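# Close and lock the lid of a mailer box

## Task

Shut the mailer box lid so every flap sits inside the walls and the front flap's lock tabs are hooked beneath the front wall's ledge. The box must end up roughly at its starting spot, unrotated, with no other object on the table in contact with it, and everything must stay in place once the robot lets go.

## Robot and tools

Robot: one arm with six joints (waist, shoulder, elbow, wrist pitch, wrist yaw, wrist roll) and a two-finger parallel gripper. The fingers point along the gripper's own +x axis and close along its y axis. The reported gripper position is the point midway between the finger pads, roughly 3 to 4 cm short of the fingertips.

Frame: all poses are in the scene frame. Its origin lies on the table surface under the arm base, +z is up, and +y is to the left when facing along +x. Positions are in metres; orientation is a unit quaternion written w first (qw, qx, qy, qz). The base may sit slightly tilted, and the printed hand position gets less accurate at long reach.

Row format (shared by execute_actions and move): 8 numbers [x, y, z, qw, qx, qy, qz, opening]. x, y, z and the quaternion are an absolute target pose for the gripper in the scene frame, not an offset. opening runs from -1 to 1: +1 is fully open (0.088 m), the bare fingers touch at about -0.80, and anything lower closes no further. Going from open to shut needs at least about 0.5 s.

execute_actions(actions): a list of actions run in sequence. Each action is a list of 1 to 15 rows; each row is applied for one control step of 1/30 s, and if fewer than 15 rows are given the final row is repeated to fill 15 steps (0.5 s per action). An empty list moves nothing and just returns state and images. A target more than 0.6 m from the gripper's start-of-action position along any gripper axis gets that action refused; if the first action fails this or any action is malformed, nothing runs. Put the desired quaternion in every row to hold orientation rather than copying a possibly drifted reported one.

move(target, speed, blocking): drives the gripper in a straight line toward one 8-number absolute pose. speed is the path's top speed in m/s, 0.002 to 0.5 (default 0.25); rotation is capped at twice that in rad/s. Paths last 0.5 to 10 s and are cut off at 10 s. The opening is applied at the start. The path ignores obstacles, the real hand lags and may overshoot speed near full extension, and faster or deeper contact presses harder. blocking=false returns after 0.5 s while the arm keeps going; then you must call wait or stop before any other motion command. The result adds a move: line (done, off_target, moving, held, fault...) plus limits flags: paced means the pose was clipped, held means a safety check blocked steps (afterwards the arm can jump faster than requested), and the distance to target.

wait(seconds): 0 to 10 s, the arm keeps its last command; returns early if a running move ends. stop(): brakes a running move (needs some room, more when fast); fingers keep moving. zoom_image(camera, region): magnified crop of a camera's latest image; region is [x0, y0, x1, y1] in pixels, at most 504x504; cameras are cam_head_left, cam_head_right, cam_high, cam_low, cam_wrist (each 672x504). show_instructions(): shows the reference picture pages. finished_scene(scene): ends the current scene by its number; irreversible, and the goal must already hold stably.

Controller behaviour: each step the commanded pose is clipped to within 70 mm and 16 degrees of the measured pose, then damped inverse kinematics follows it, favouring position over orientation. Far targets take several actions, and after an action the arm only continues up to the last clipped pose, so send the remainder next. Hand target in a result shows what the controller is currently chasing. Friction can leave the hand short or slightly tilted and may swallow tiny moves: check position and orientation after each move and correct.

Result lines: pose and velocities; Joint positions and Joint velocities (six joints in rad, then finger gap in m); joint ranges waist -3.054..3.054, shoulder 0..3.142, elbow 0..2.356, wrist pitch -1.571..1.571, wrist yaw -1.571..1.571, wrist roll -3.142..3.142. pose unreachable means the clearance check (which treats the mount as part of the arm) altered or blocked the command. Joint torques are total drive output; External joint torques estimate outside loading (includes friction, error and held weight), with extra lines for earlier actions. grip_measured is finger opening on the command scale, possibly off by about 1 mm and reading up to 0.061 narrower when squeezing hard. To hold something, command roughly 0.07 below grip_measured; parts thinner than about 3 mm get proportionally less force. grip_effort_n is motor effort in newtons (negative closes), capped near 83 N, n/a when unavailable. Step readings list positions per step, with HELD where a row was held back.

Things to avoid: load limits are waist 17, shoulder 21.1, elbow 21, wrist pitch 5.55, wrist yaw 5.53, wrist roll 5.19 N m (held weight included); reaching one triggers a TORQUE FAULT, a 10 s stop and loss of the rest of the call. Holding loads heats motors: MOTOR HOT appears from 50 °C, an OVER-TEMPERATURE FAULT at 95 °C, and prolonged overheating cuts power so the arm goes limp. Do not drop, slam or shove things hard, and never push or knock anything off the table. Held parts may occasionally get a brief tug. The simulation keeps running while you think, with the arm holding its last command.

Each tool is called by a JSON object that holds its "method" and its "body".

## Session

{"method": "execute_actions", "body": {"actions": []}}

{"method": "show_instructions", "body": {}}

Scene clock: 0.00 s.
end_effector_position=(+0.4030, -0.1731, +0.2305) grip_measured=+0.835 grip_effort_n=n/a end_effector_quat_wxyz=(+0.885, +0.434, +0.167, +0.018) end_effector_velocity=(+0.001, -0.000, +0.005) end_effector_angular_velocity=(-0.001, -0.027, +0.007)
Joint positions: [-0.015  0.841  0.644  0.231 -0.005  0.022  0.08 ]
Joint velocities: [ 0.002 -0.002  0.002  0.007 -0.022 -0.007 -0.   ]
Joint torques (N m, as the arm reports them, + toward a larger angle): no reading
External joint torques (N m, as the arm's controller estimates them; a push from outside toward a larger angle lowers the number): no reading
Motor temperatures (°C, as the motors report them): [29 27 28 26 25 26]
Heat: hottest waist 29 °C (+0.0 °C/min).
Hand target: +0.403, -0.173, +0.230; +0.885, +0.434, +0.167, +0.018

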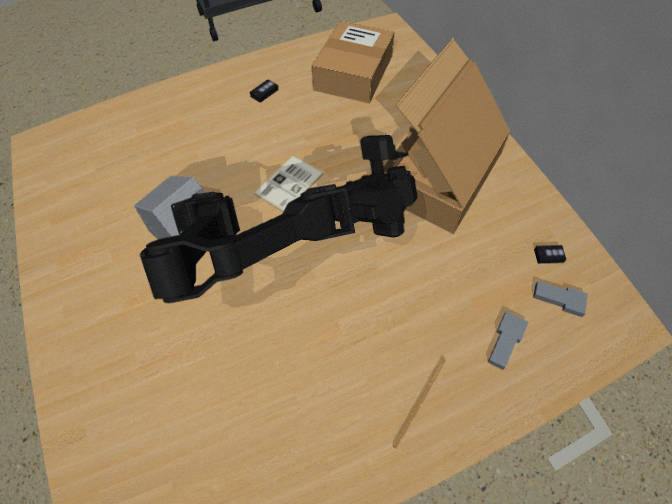

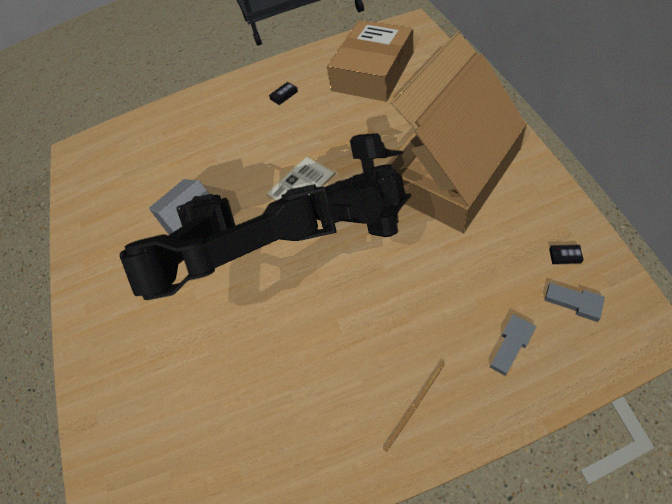

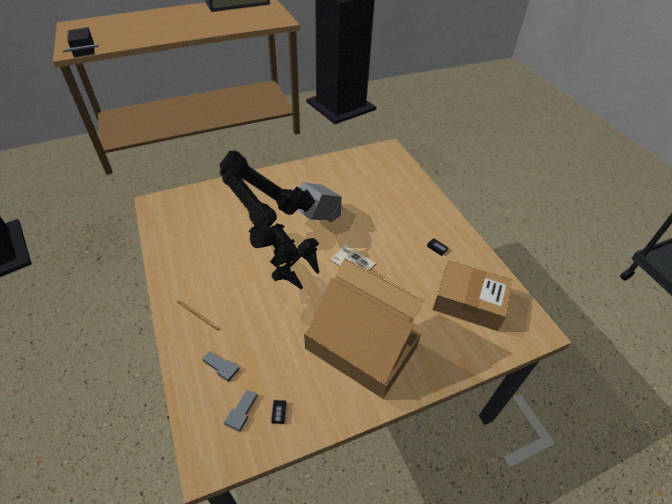

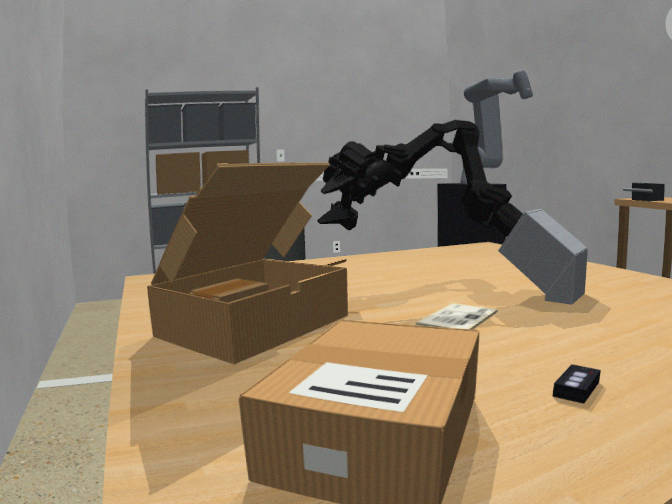

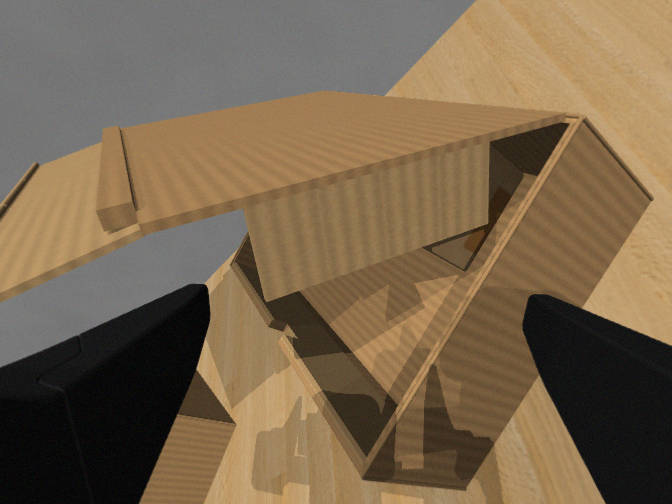

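Reference images for this scene: manual page 1, manual page 2, manual page 3, manual page 4, manual page 5, manual page 6.

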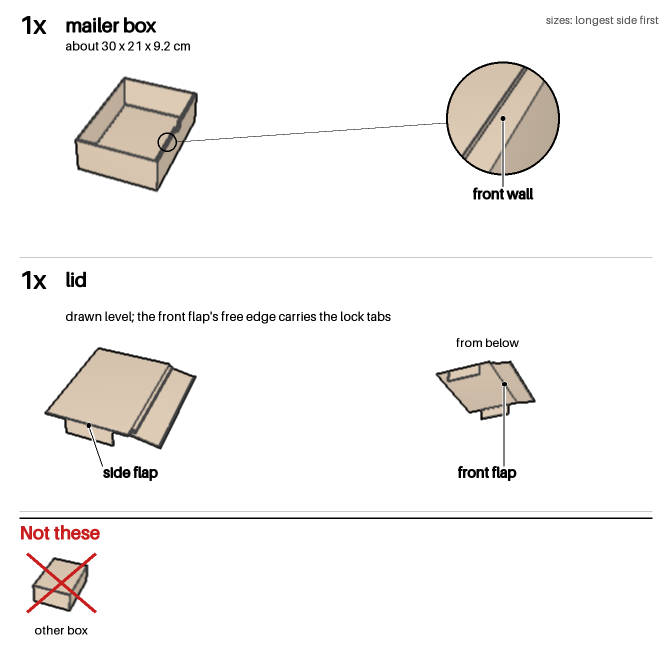

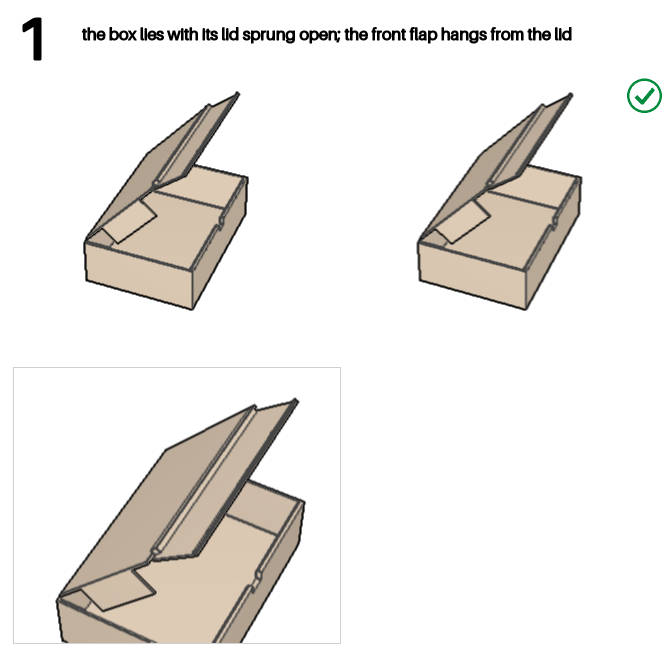

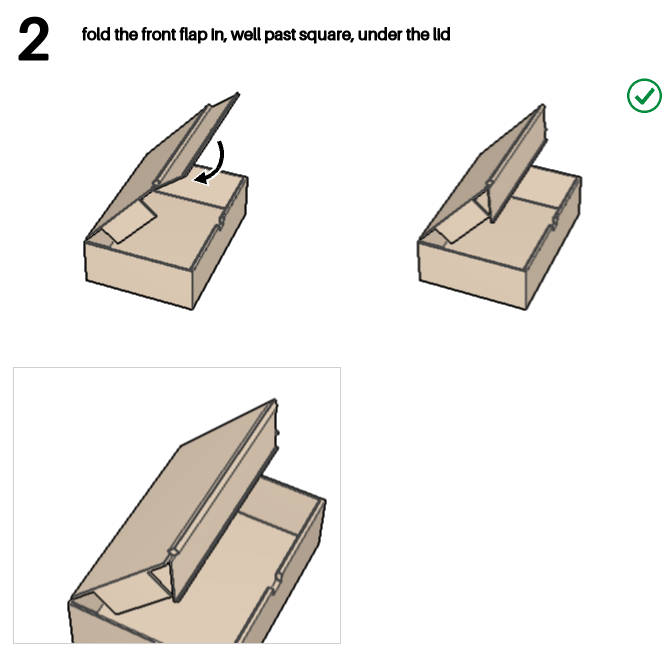

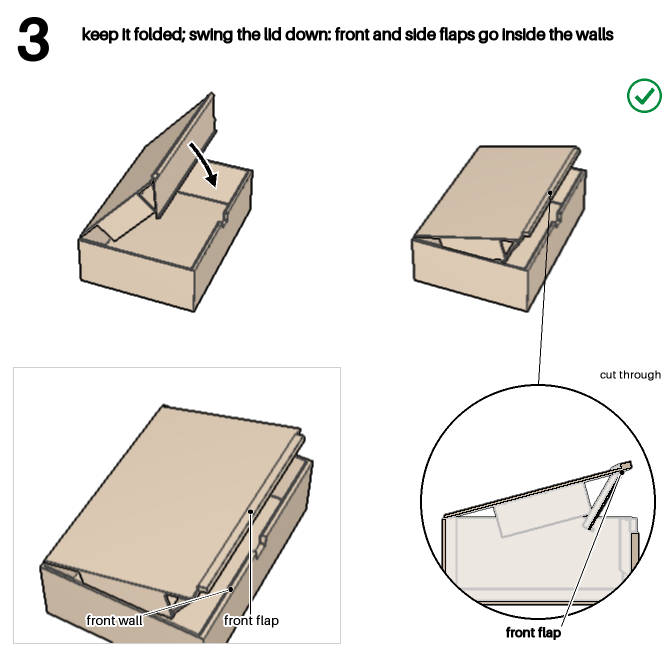

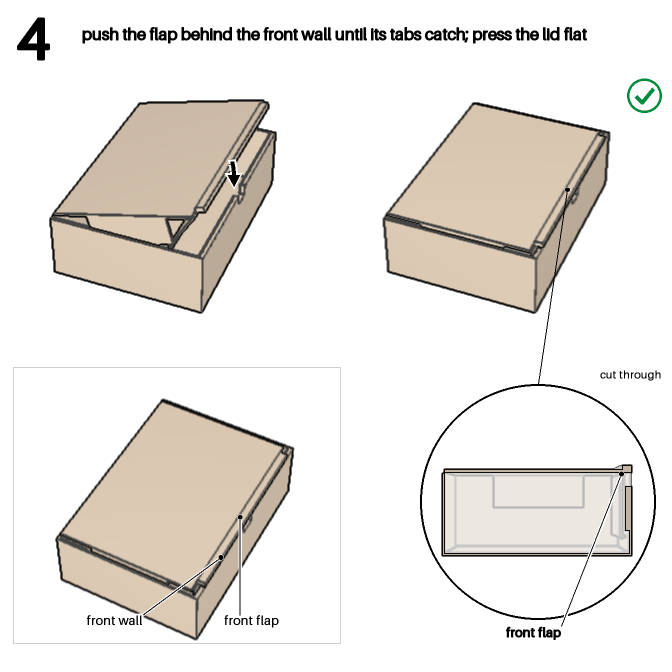

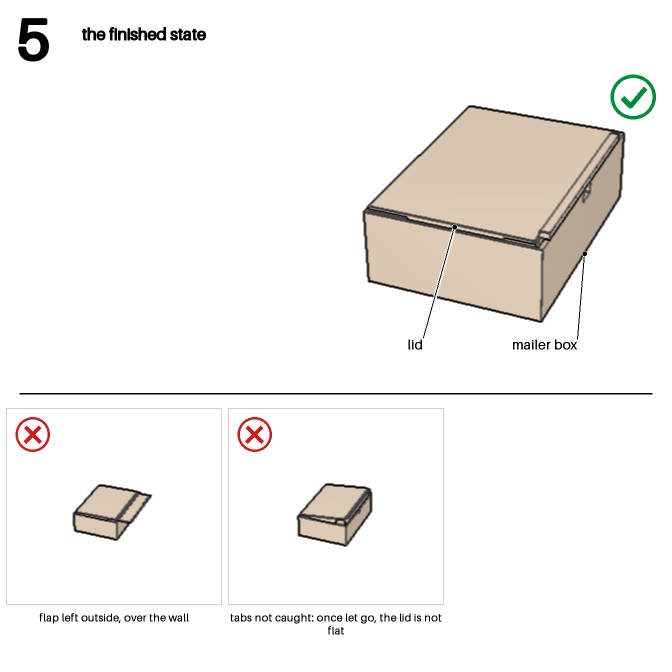

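{"method": "move", "body": {"target": [0.385,-0.13,0.268,0.499,0.83,0.214,0.129,0.1], "speed": 0.4}}

Scene clock: 6.27 s.
end_effector_position=(+0.3868, -0.1315, +0.2695) grip_measured=+0.102 grip_effort_n=-10.9 end_effector_quat_wxyz=(+0.502, +0.828, +0.212, +0.129) end_effector_velocity=(-0.002, +0.003, +0.003) end_effector_angular_velocity=(+0.033, -0.016, +0.017)
Joint positions: [-0.053  0.816  0.658  0.1   -0.456  1.069  0.044]
Joint velocities: [-0.002 -0.002 -0.007  0.007 -0.037  0.022 -0.   ]
Joint torques (N m, as the arm reports them, + toward a larger angle): [ 1.96 -3.22  4.18  1.19 -0.83  0.09]
External joint torques (N m, as the arm's controller estimates them; a push from outside toward a larger angle lowers the number): [-0.13 -0.01 -0.2   0.17 -0.21  0.15]
Motor temperatures (°C, as the motors report them): [29 27 28 27 25 26]
Heat: hottest waist 29 °C (+0.0 °C/min).
Hand target: +0.385, -0.130, +0.268; +0.499, +0.830, +0.213, +0.129
Off the commanded pose: 0.003 m, 0 deg.
move: done

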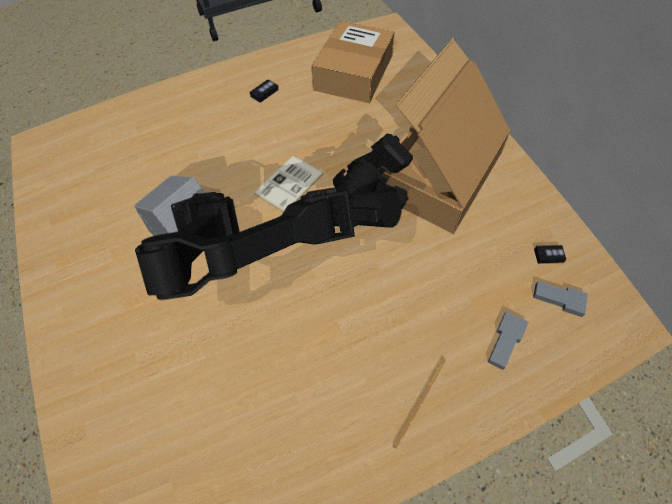

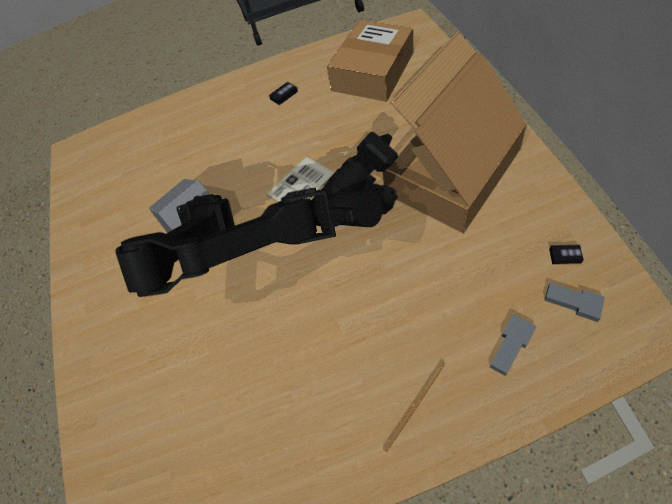

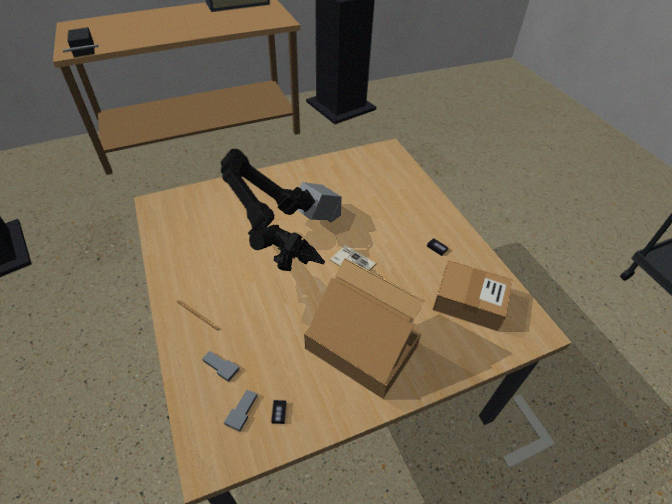

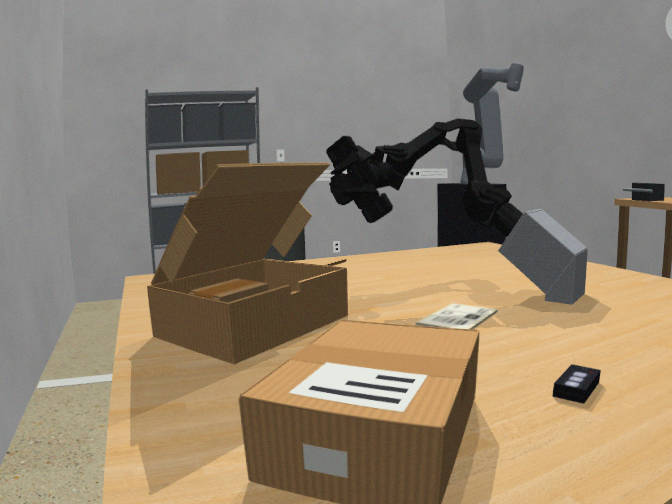

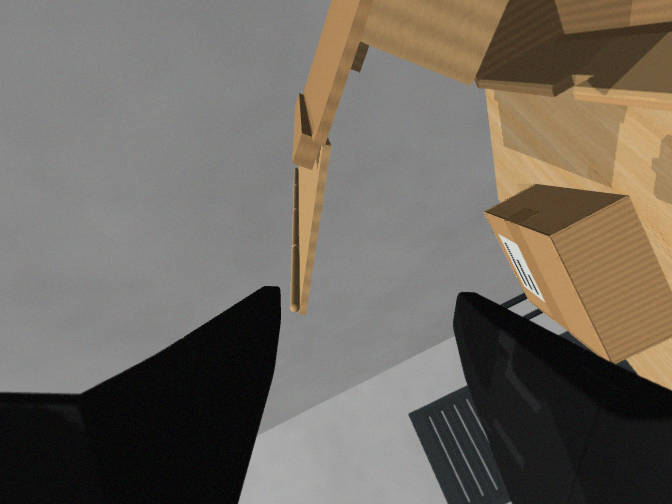

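{"method": "move", "body": {"target": [0.466,-0.091,0.279,0.454,0.855,0.221,0.117,0.1], "speed": 0.12}}

{"method": "move", "body": {"target": [0.466,-0.091,0.279,0.454,0.855,0.221,0.117,-0.85]}}

Scene clock: 11.73 s.
end_effector_position=(+0.4635, -0.0912, +0.2792) grip_measured=+0.102 grip_effort_n=-10.9 end_effector_quat_wxyz=(+0.455, +0.854, +0.222, +0.120) end_effector_velocity=(+0.000, +0.005, -0.002) end_effector_angular_velocity=(+0.010, +0.007, +0.019)
Joint positions: [ 0.133  1.179  0.828  0.292 -0.276  1.188  0.044]
Joint velocities: [ 0.002  0.012  0.002 -0.007 -0.007  0.007 -0.   ]
Joint torques (N m, as the arm reports them, + toward a larger angle): [ 4.53 -2.31  5.66  1.22 -0.41  0.11]
External joint torques (N m, as the arm's controller estimates them; a push from outside toward a larger angle lowers the number): [0.45 1.4  1.62 0.21 0.2  0.16]
Motor temperatures (°C, as the motors report them): [29 28 28 27 25 26]
Heat: hottest waist 29 °C (+0.0 °C/min).
Hand target: +0.466, -0.091, +0.279; +0.454, +0.855, +0.221, +0.117
Off the commanded pose: 0.003 m, 0 deg.
move: done

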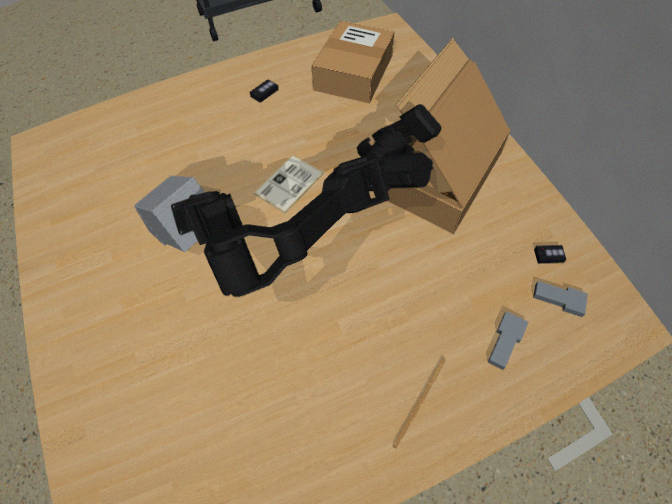

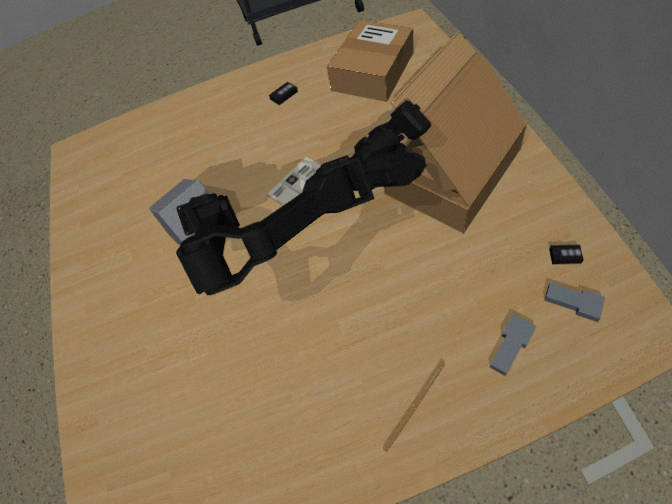

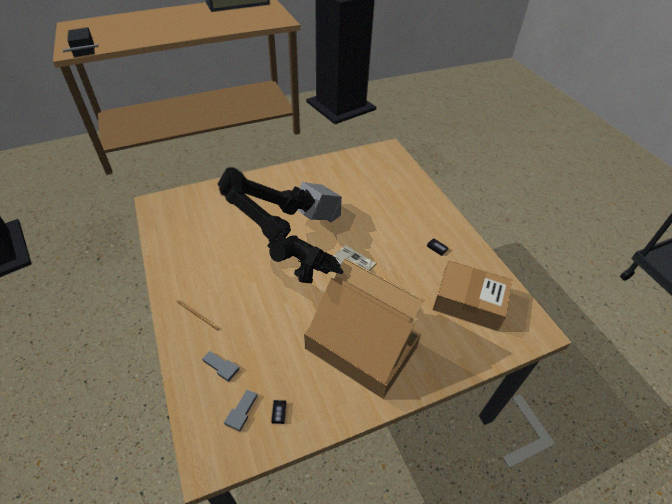

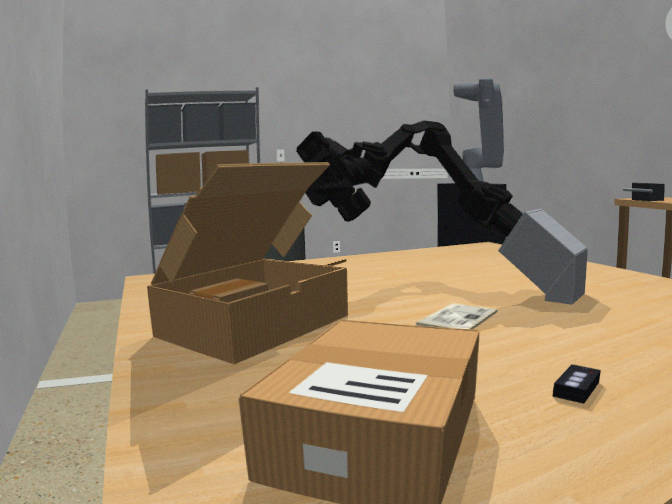

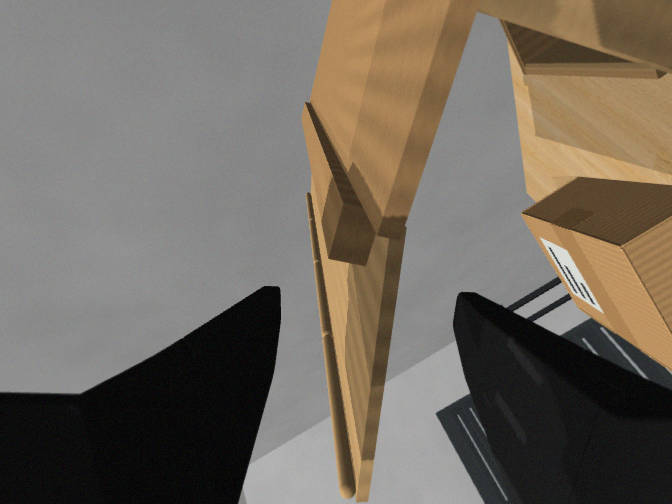

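Scene clock: 12.43 s.
end_effector_position=(+0.4640, -0.0917, +0.2809) grip_measured=-0.785 grip_effort_n=-83.5 end_effector_quat_wxyz=(+0.455, +0.854, +0.219, +0.121) end_effector_velocity=(-0.001, +0.000, -0.003) end_effector_angular_velocity=(-0.010, +0.008, +0.000)
Joint positions: [ 0.136  1.179  0.83   0.295 -0.276  1.189  0.001]
Joint velocities: [-0.002 -0.002 -0.002 -0.007  0.007 -0.007  0.   ]
Joint torques (N m, as the arm reports them, + toward a larger angle): [ 4.21 -2.29  5.57  1.1  -0.39  0.12]
External joint torques (N m, as the arm's controller estimates them; a push from outside toward a larger angle lowers the number): [0.14 1.48 1.43 0.06 0.22 0.18]
Motor temperatures (°C, as the motors report them): [29 28 28 27 25 26]
Heat: hottest waist 29 °C (+0.0 °C/min).
Hand target: +0.466, -0.091, +0.279; +0.454, +0.855, +0.221, +0.117
Off the commanded pose: 0.003 m, 1 deg.
move: done

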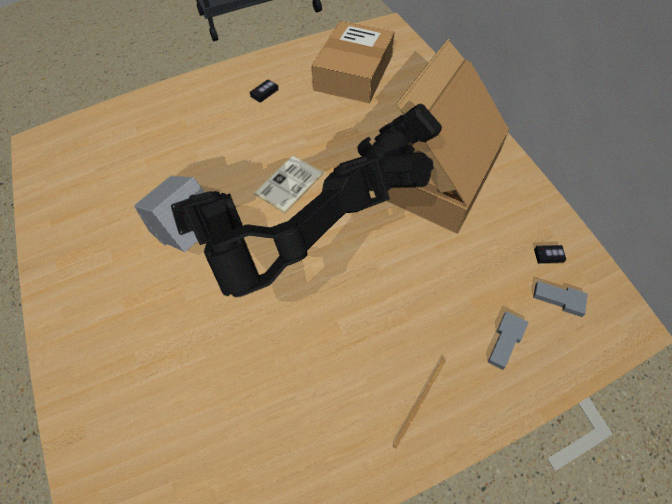

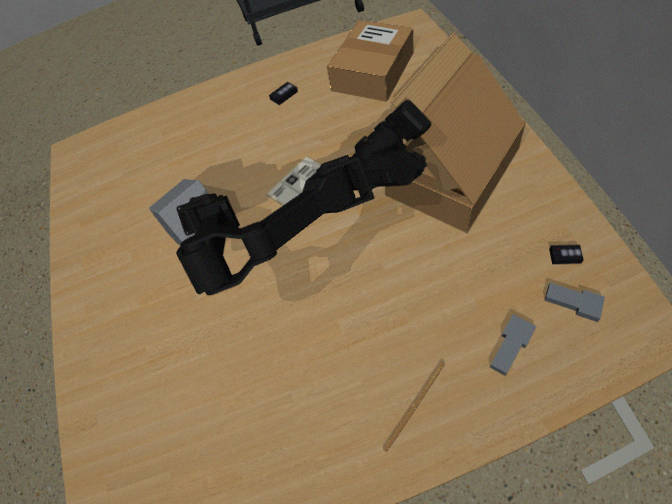

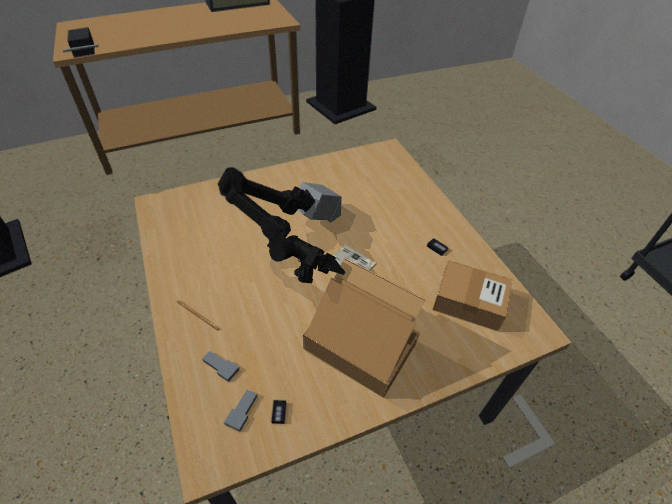

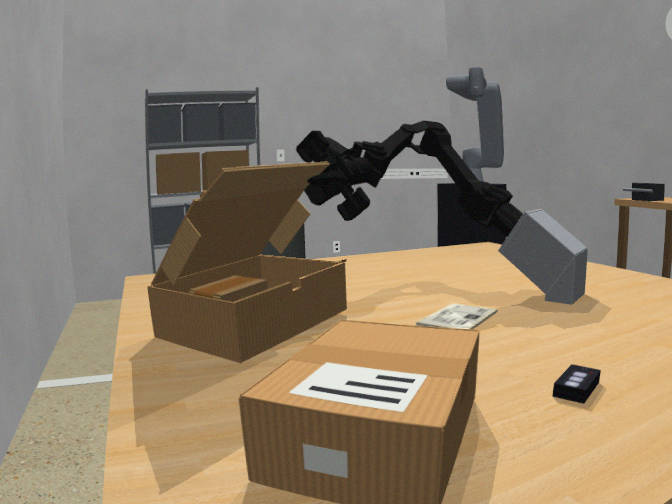

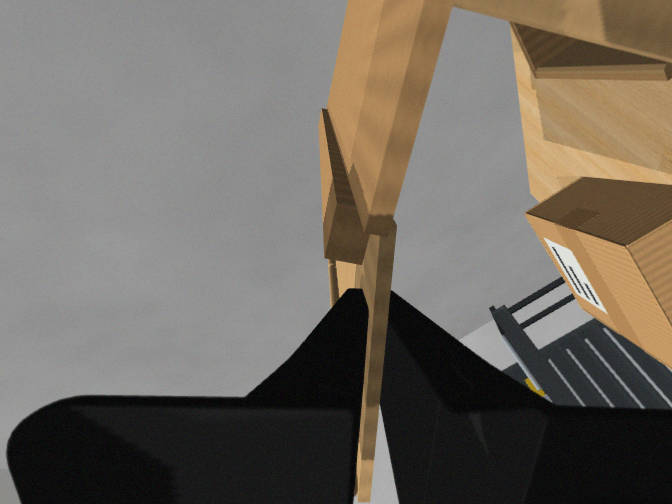

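{"method": "move", "body": {"target": [0.454,-0.072,0.238,0.77,0.59,0.148,0.192,-0.85], "speed": 0.3}}

{"method": "move", "body": {"target": [0.449,-0.063,0.19,0.949,0.21,0.05,0.227,-0.85], "speed": 0.3}}

{"method": "move", "body": {"target": [0.45,-0.066,0.155,0.957,-0.169,-0.04,0.229,-0.85]}}

Scene clock: 20.83 s.
end_effector_position=(+0.4551, -0.0756, +0.2438) grip_measured=-0.785 grip_effort_n=-83.5 end_effector_quat_wxyz=(+0.769, +0.592, +0.141, +0.193) end_effector_velocity=(-0.004, +0.003, +0.003) end_effector_angular_velocity=(-0.019, -0.037, +0.025)
Joint positions: [ 0.061  1.231  0.695  0.503 -0.34   0.342  0.001]
Joint velocities: [-0.002 -0.007 -0.007 -0.007 -0.037 -0.037 -0.   ]
Joint torques (N m, as the arm reports them, + toward a larger angle): [ 3.75 -2.59  3.64  1.25 -0.63 -0.21]
External joint torques (N m, as the arm's controller estimates them; a push from outside toward a larger angle lowers the number): [-0.41  1.46 -0.06  0.22 -0.02 -0.15]
Motor temperatures (°C, as the motors report them): [29 28 29 28 25 26]
Heat: hottest waist 29 °C (+0.0 °C/min).
Hand target: +0.454, -0.072, +0.238; +0.770, +0.590, +0.148, +0.192
Off the commanded pose: 0.007 m, 1 deg.
move: done

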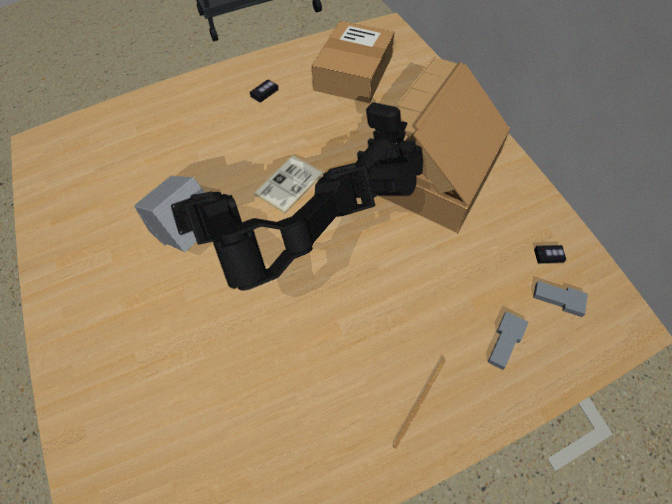

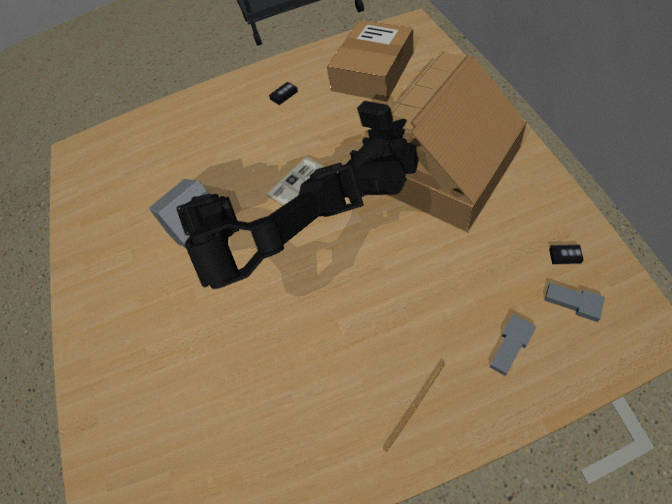

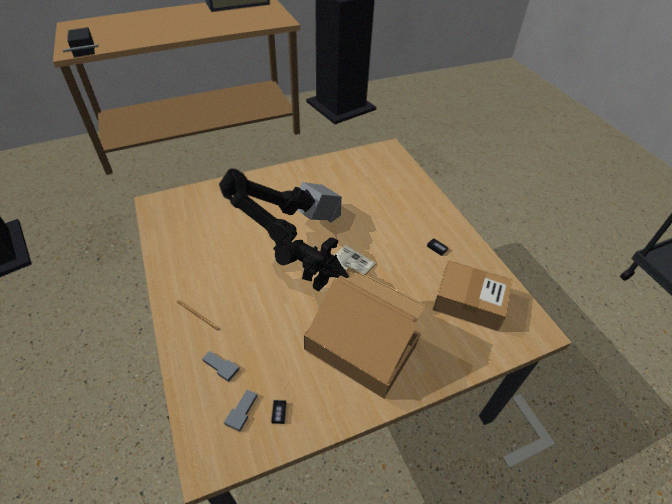

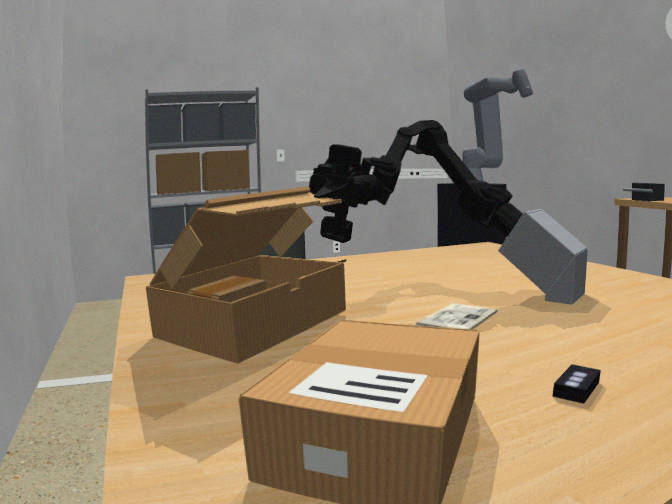

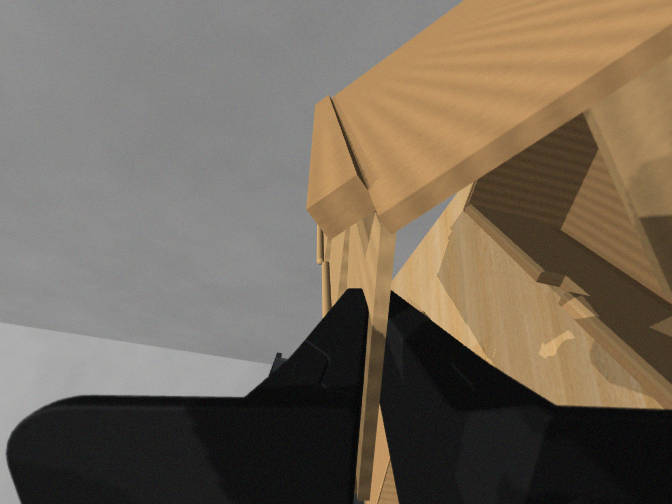

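Scene clock: 22.83 s.
end_effector_position=(+0.4506, -0.0663, +0.1949) grip_measured=-0.785 grip_effort_n=-83.5 end_effector_quat_wxyz=(+0.950, +0.212, +0.045, +0.225) end_effector_velocity=(-0.003, +0.004, -0.003) end_effector_angular_velocity=(-0.015, -0.002, +0.015)
Joint positions: [-0.061  1.358  0.61   0.732 -0.449 -0.527  0.001]
Joint velocities: [-0.002  0.002 -0.007 -0.007 -0.007 -0.022  0.   ]
Joint torques (N m, as the arm reports them, + toward a larger angle): [ 4.06 -3.09  2.75  1.22 -0.72 -0.22]
External joint torques (N m, as the arm's controller estimates them; a push from outside toward a larger angle lowers the number): [-0.32  1.52 -0.2   0.19 -0.1  -0.2 ]
Motor temperatures (°C, as the motors report them): [29 28 29 28 25 26]
Heat: hottest waist 29 °C (+0.0 °C/min).
Hand target: +0.449, -0.063, +0.190; +0.950, +0.210, +0.050, +0.227
Off the commanded pose: 0.006 m, 1 deg.
move: done

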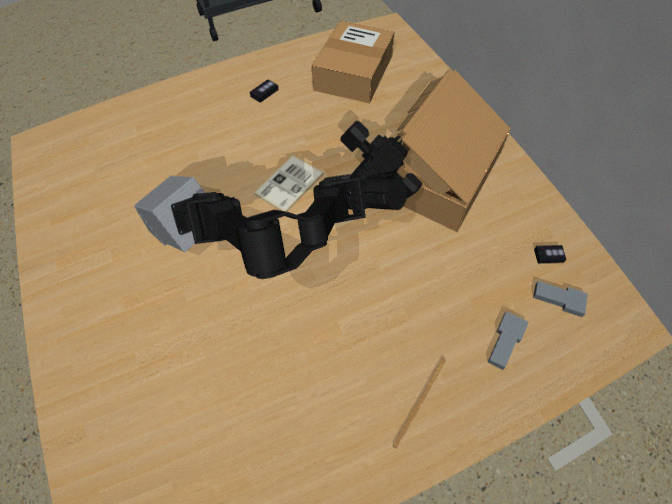

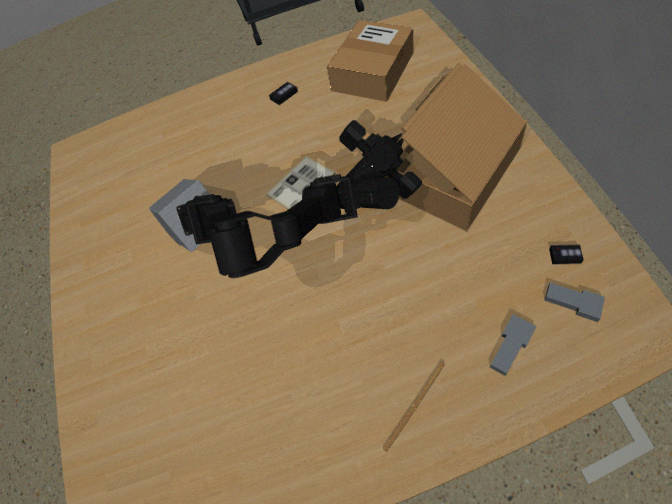

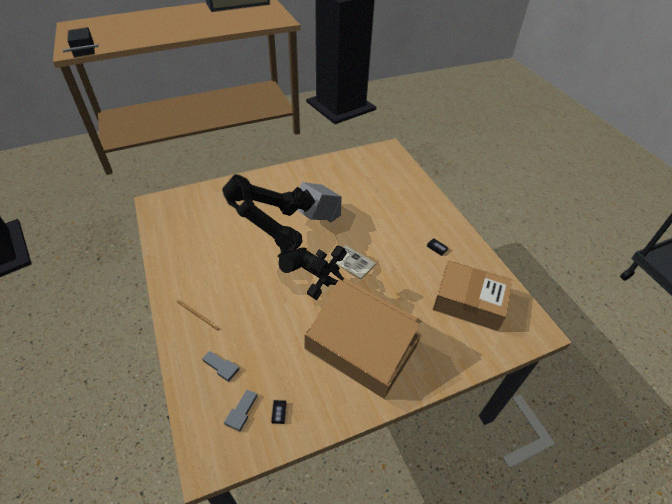

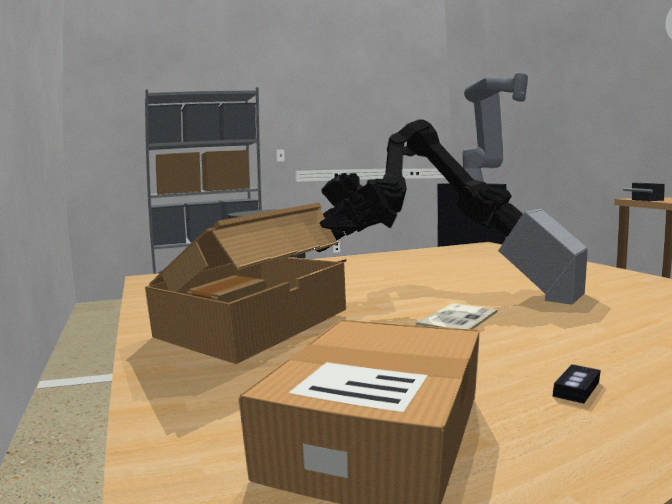

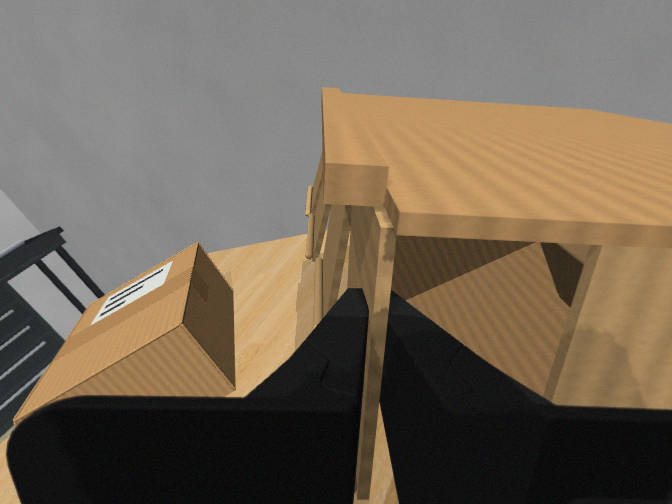

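Scene clock: 24.90 s.
end_effector_position=(+0.4507, -0.0679, +0.1586) grip_measured=-0.785 grip_effort_n=-83.5 end_effector_quat_wxyz=(+0.959, -0.166, -0.042, +0.227) end_effector_velocity=(-0.002, +0.001, -0.003) end_effector_angular_velocity=(-0.016, -0.002, +0.008)
Joint positions: [-0.166  1.464  0.61   0.832 -0.551 -1.314  0.001]
Joint velocities: [-0.007  0.002 -0.002 -0.007 -0.007 -0.022  0.   ]
Joint torques (N m, as the arm reports them, + toward a larger angle): [ 4.26 -3.41  2.36  1.13 -0.76 -0.21]
External joint torques (N m, as the arm's controller estimates them; a push from outside toward a larger angle lowers the number): [-0.25  1.69  0.01  0.14 -0.14 -0.23]
Motor temperatures (°C, as the motors report them): [29 28 29 28 25 26]
Heat: hottest waist 29 °C (+0.0 °C/min).
Hand target: +0.450, -0.066, +0.155; +0.958, -0.169, -0.040, +0.229
Off the commanded pose: 0.004 m, 1 deg.
move: done

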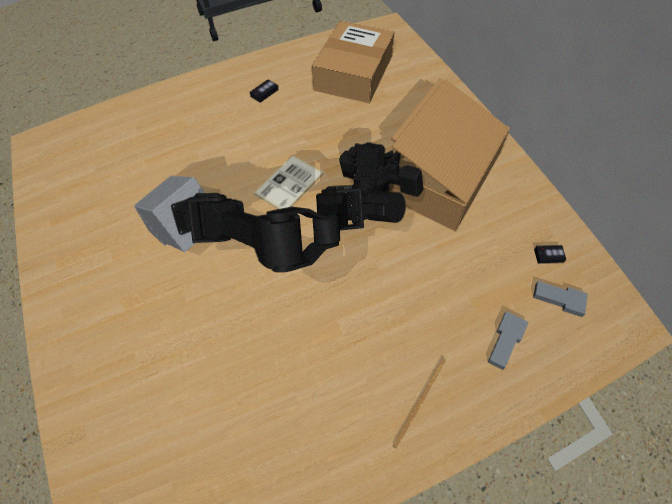

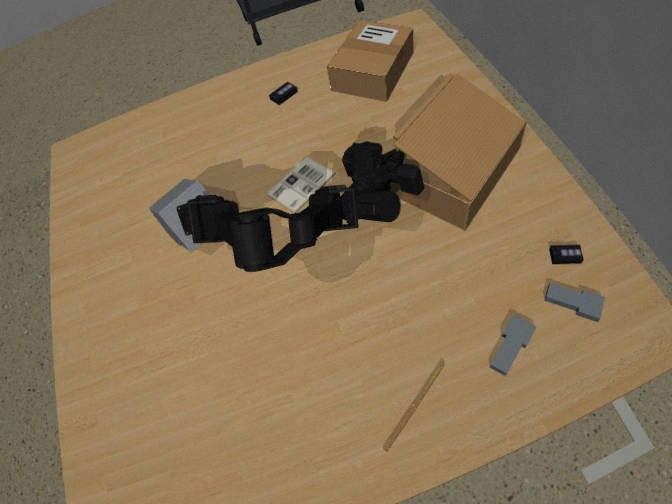

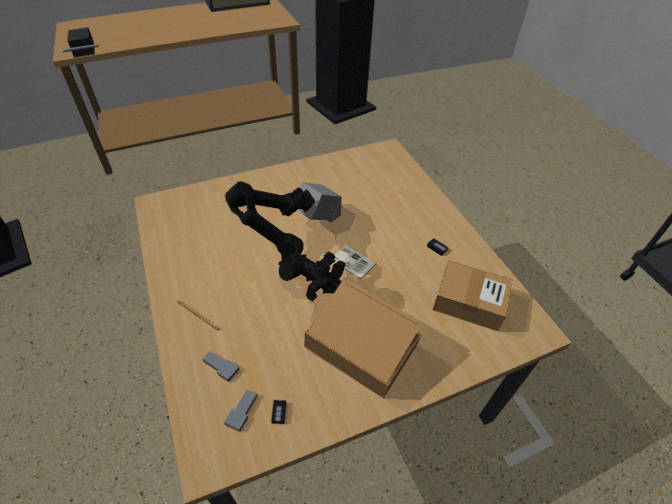

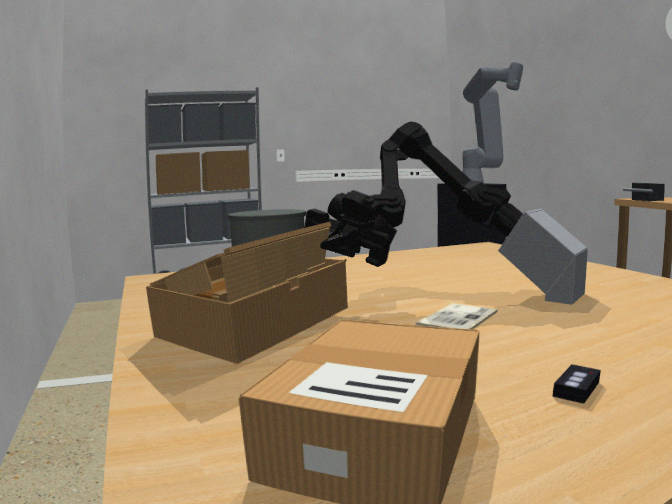

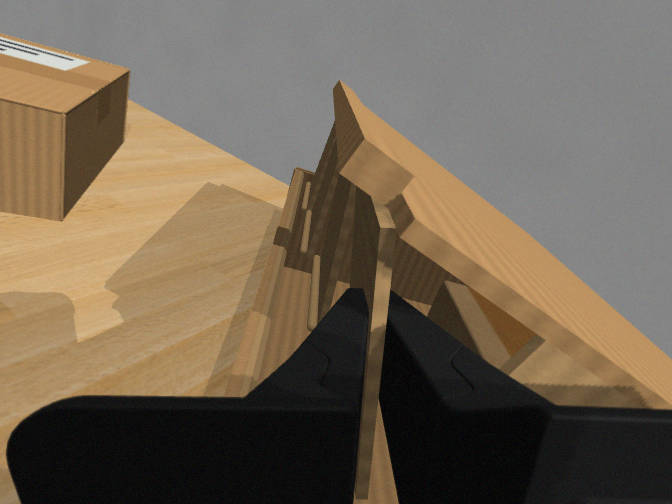

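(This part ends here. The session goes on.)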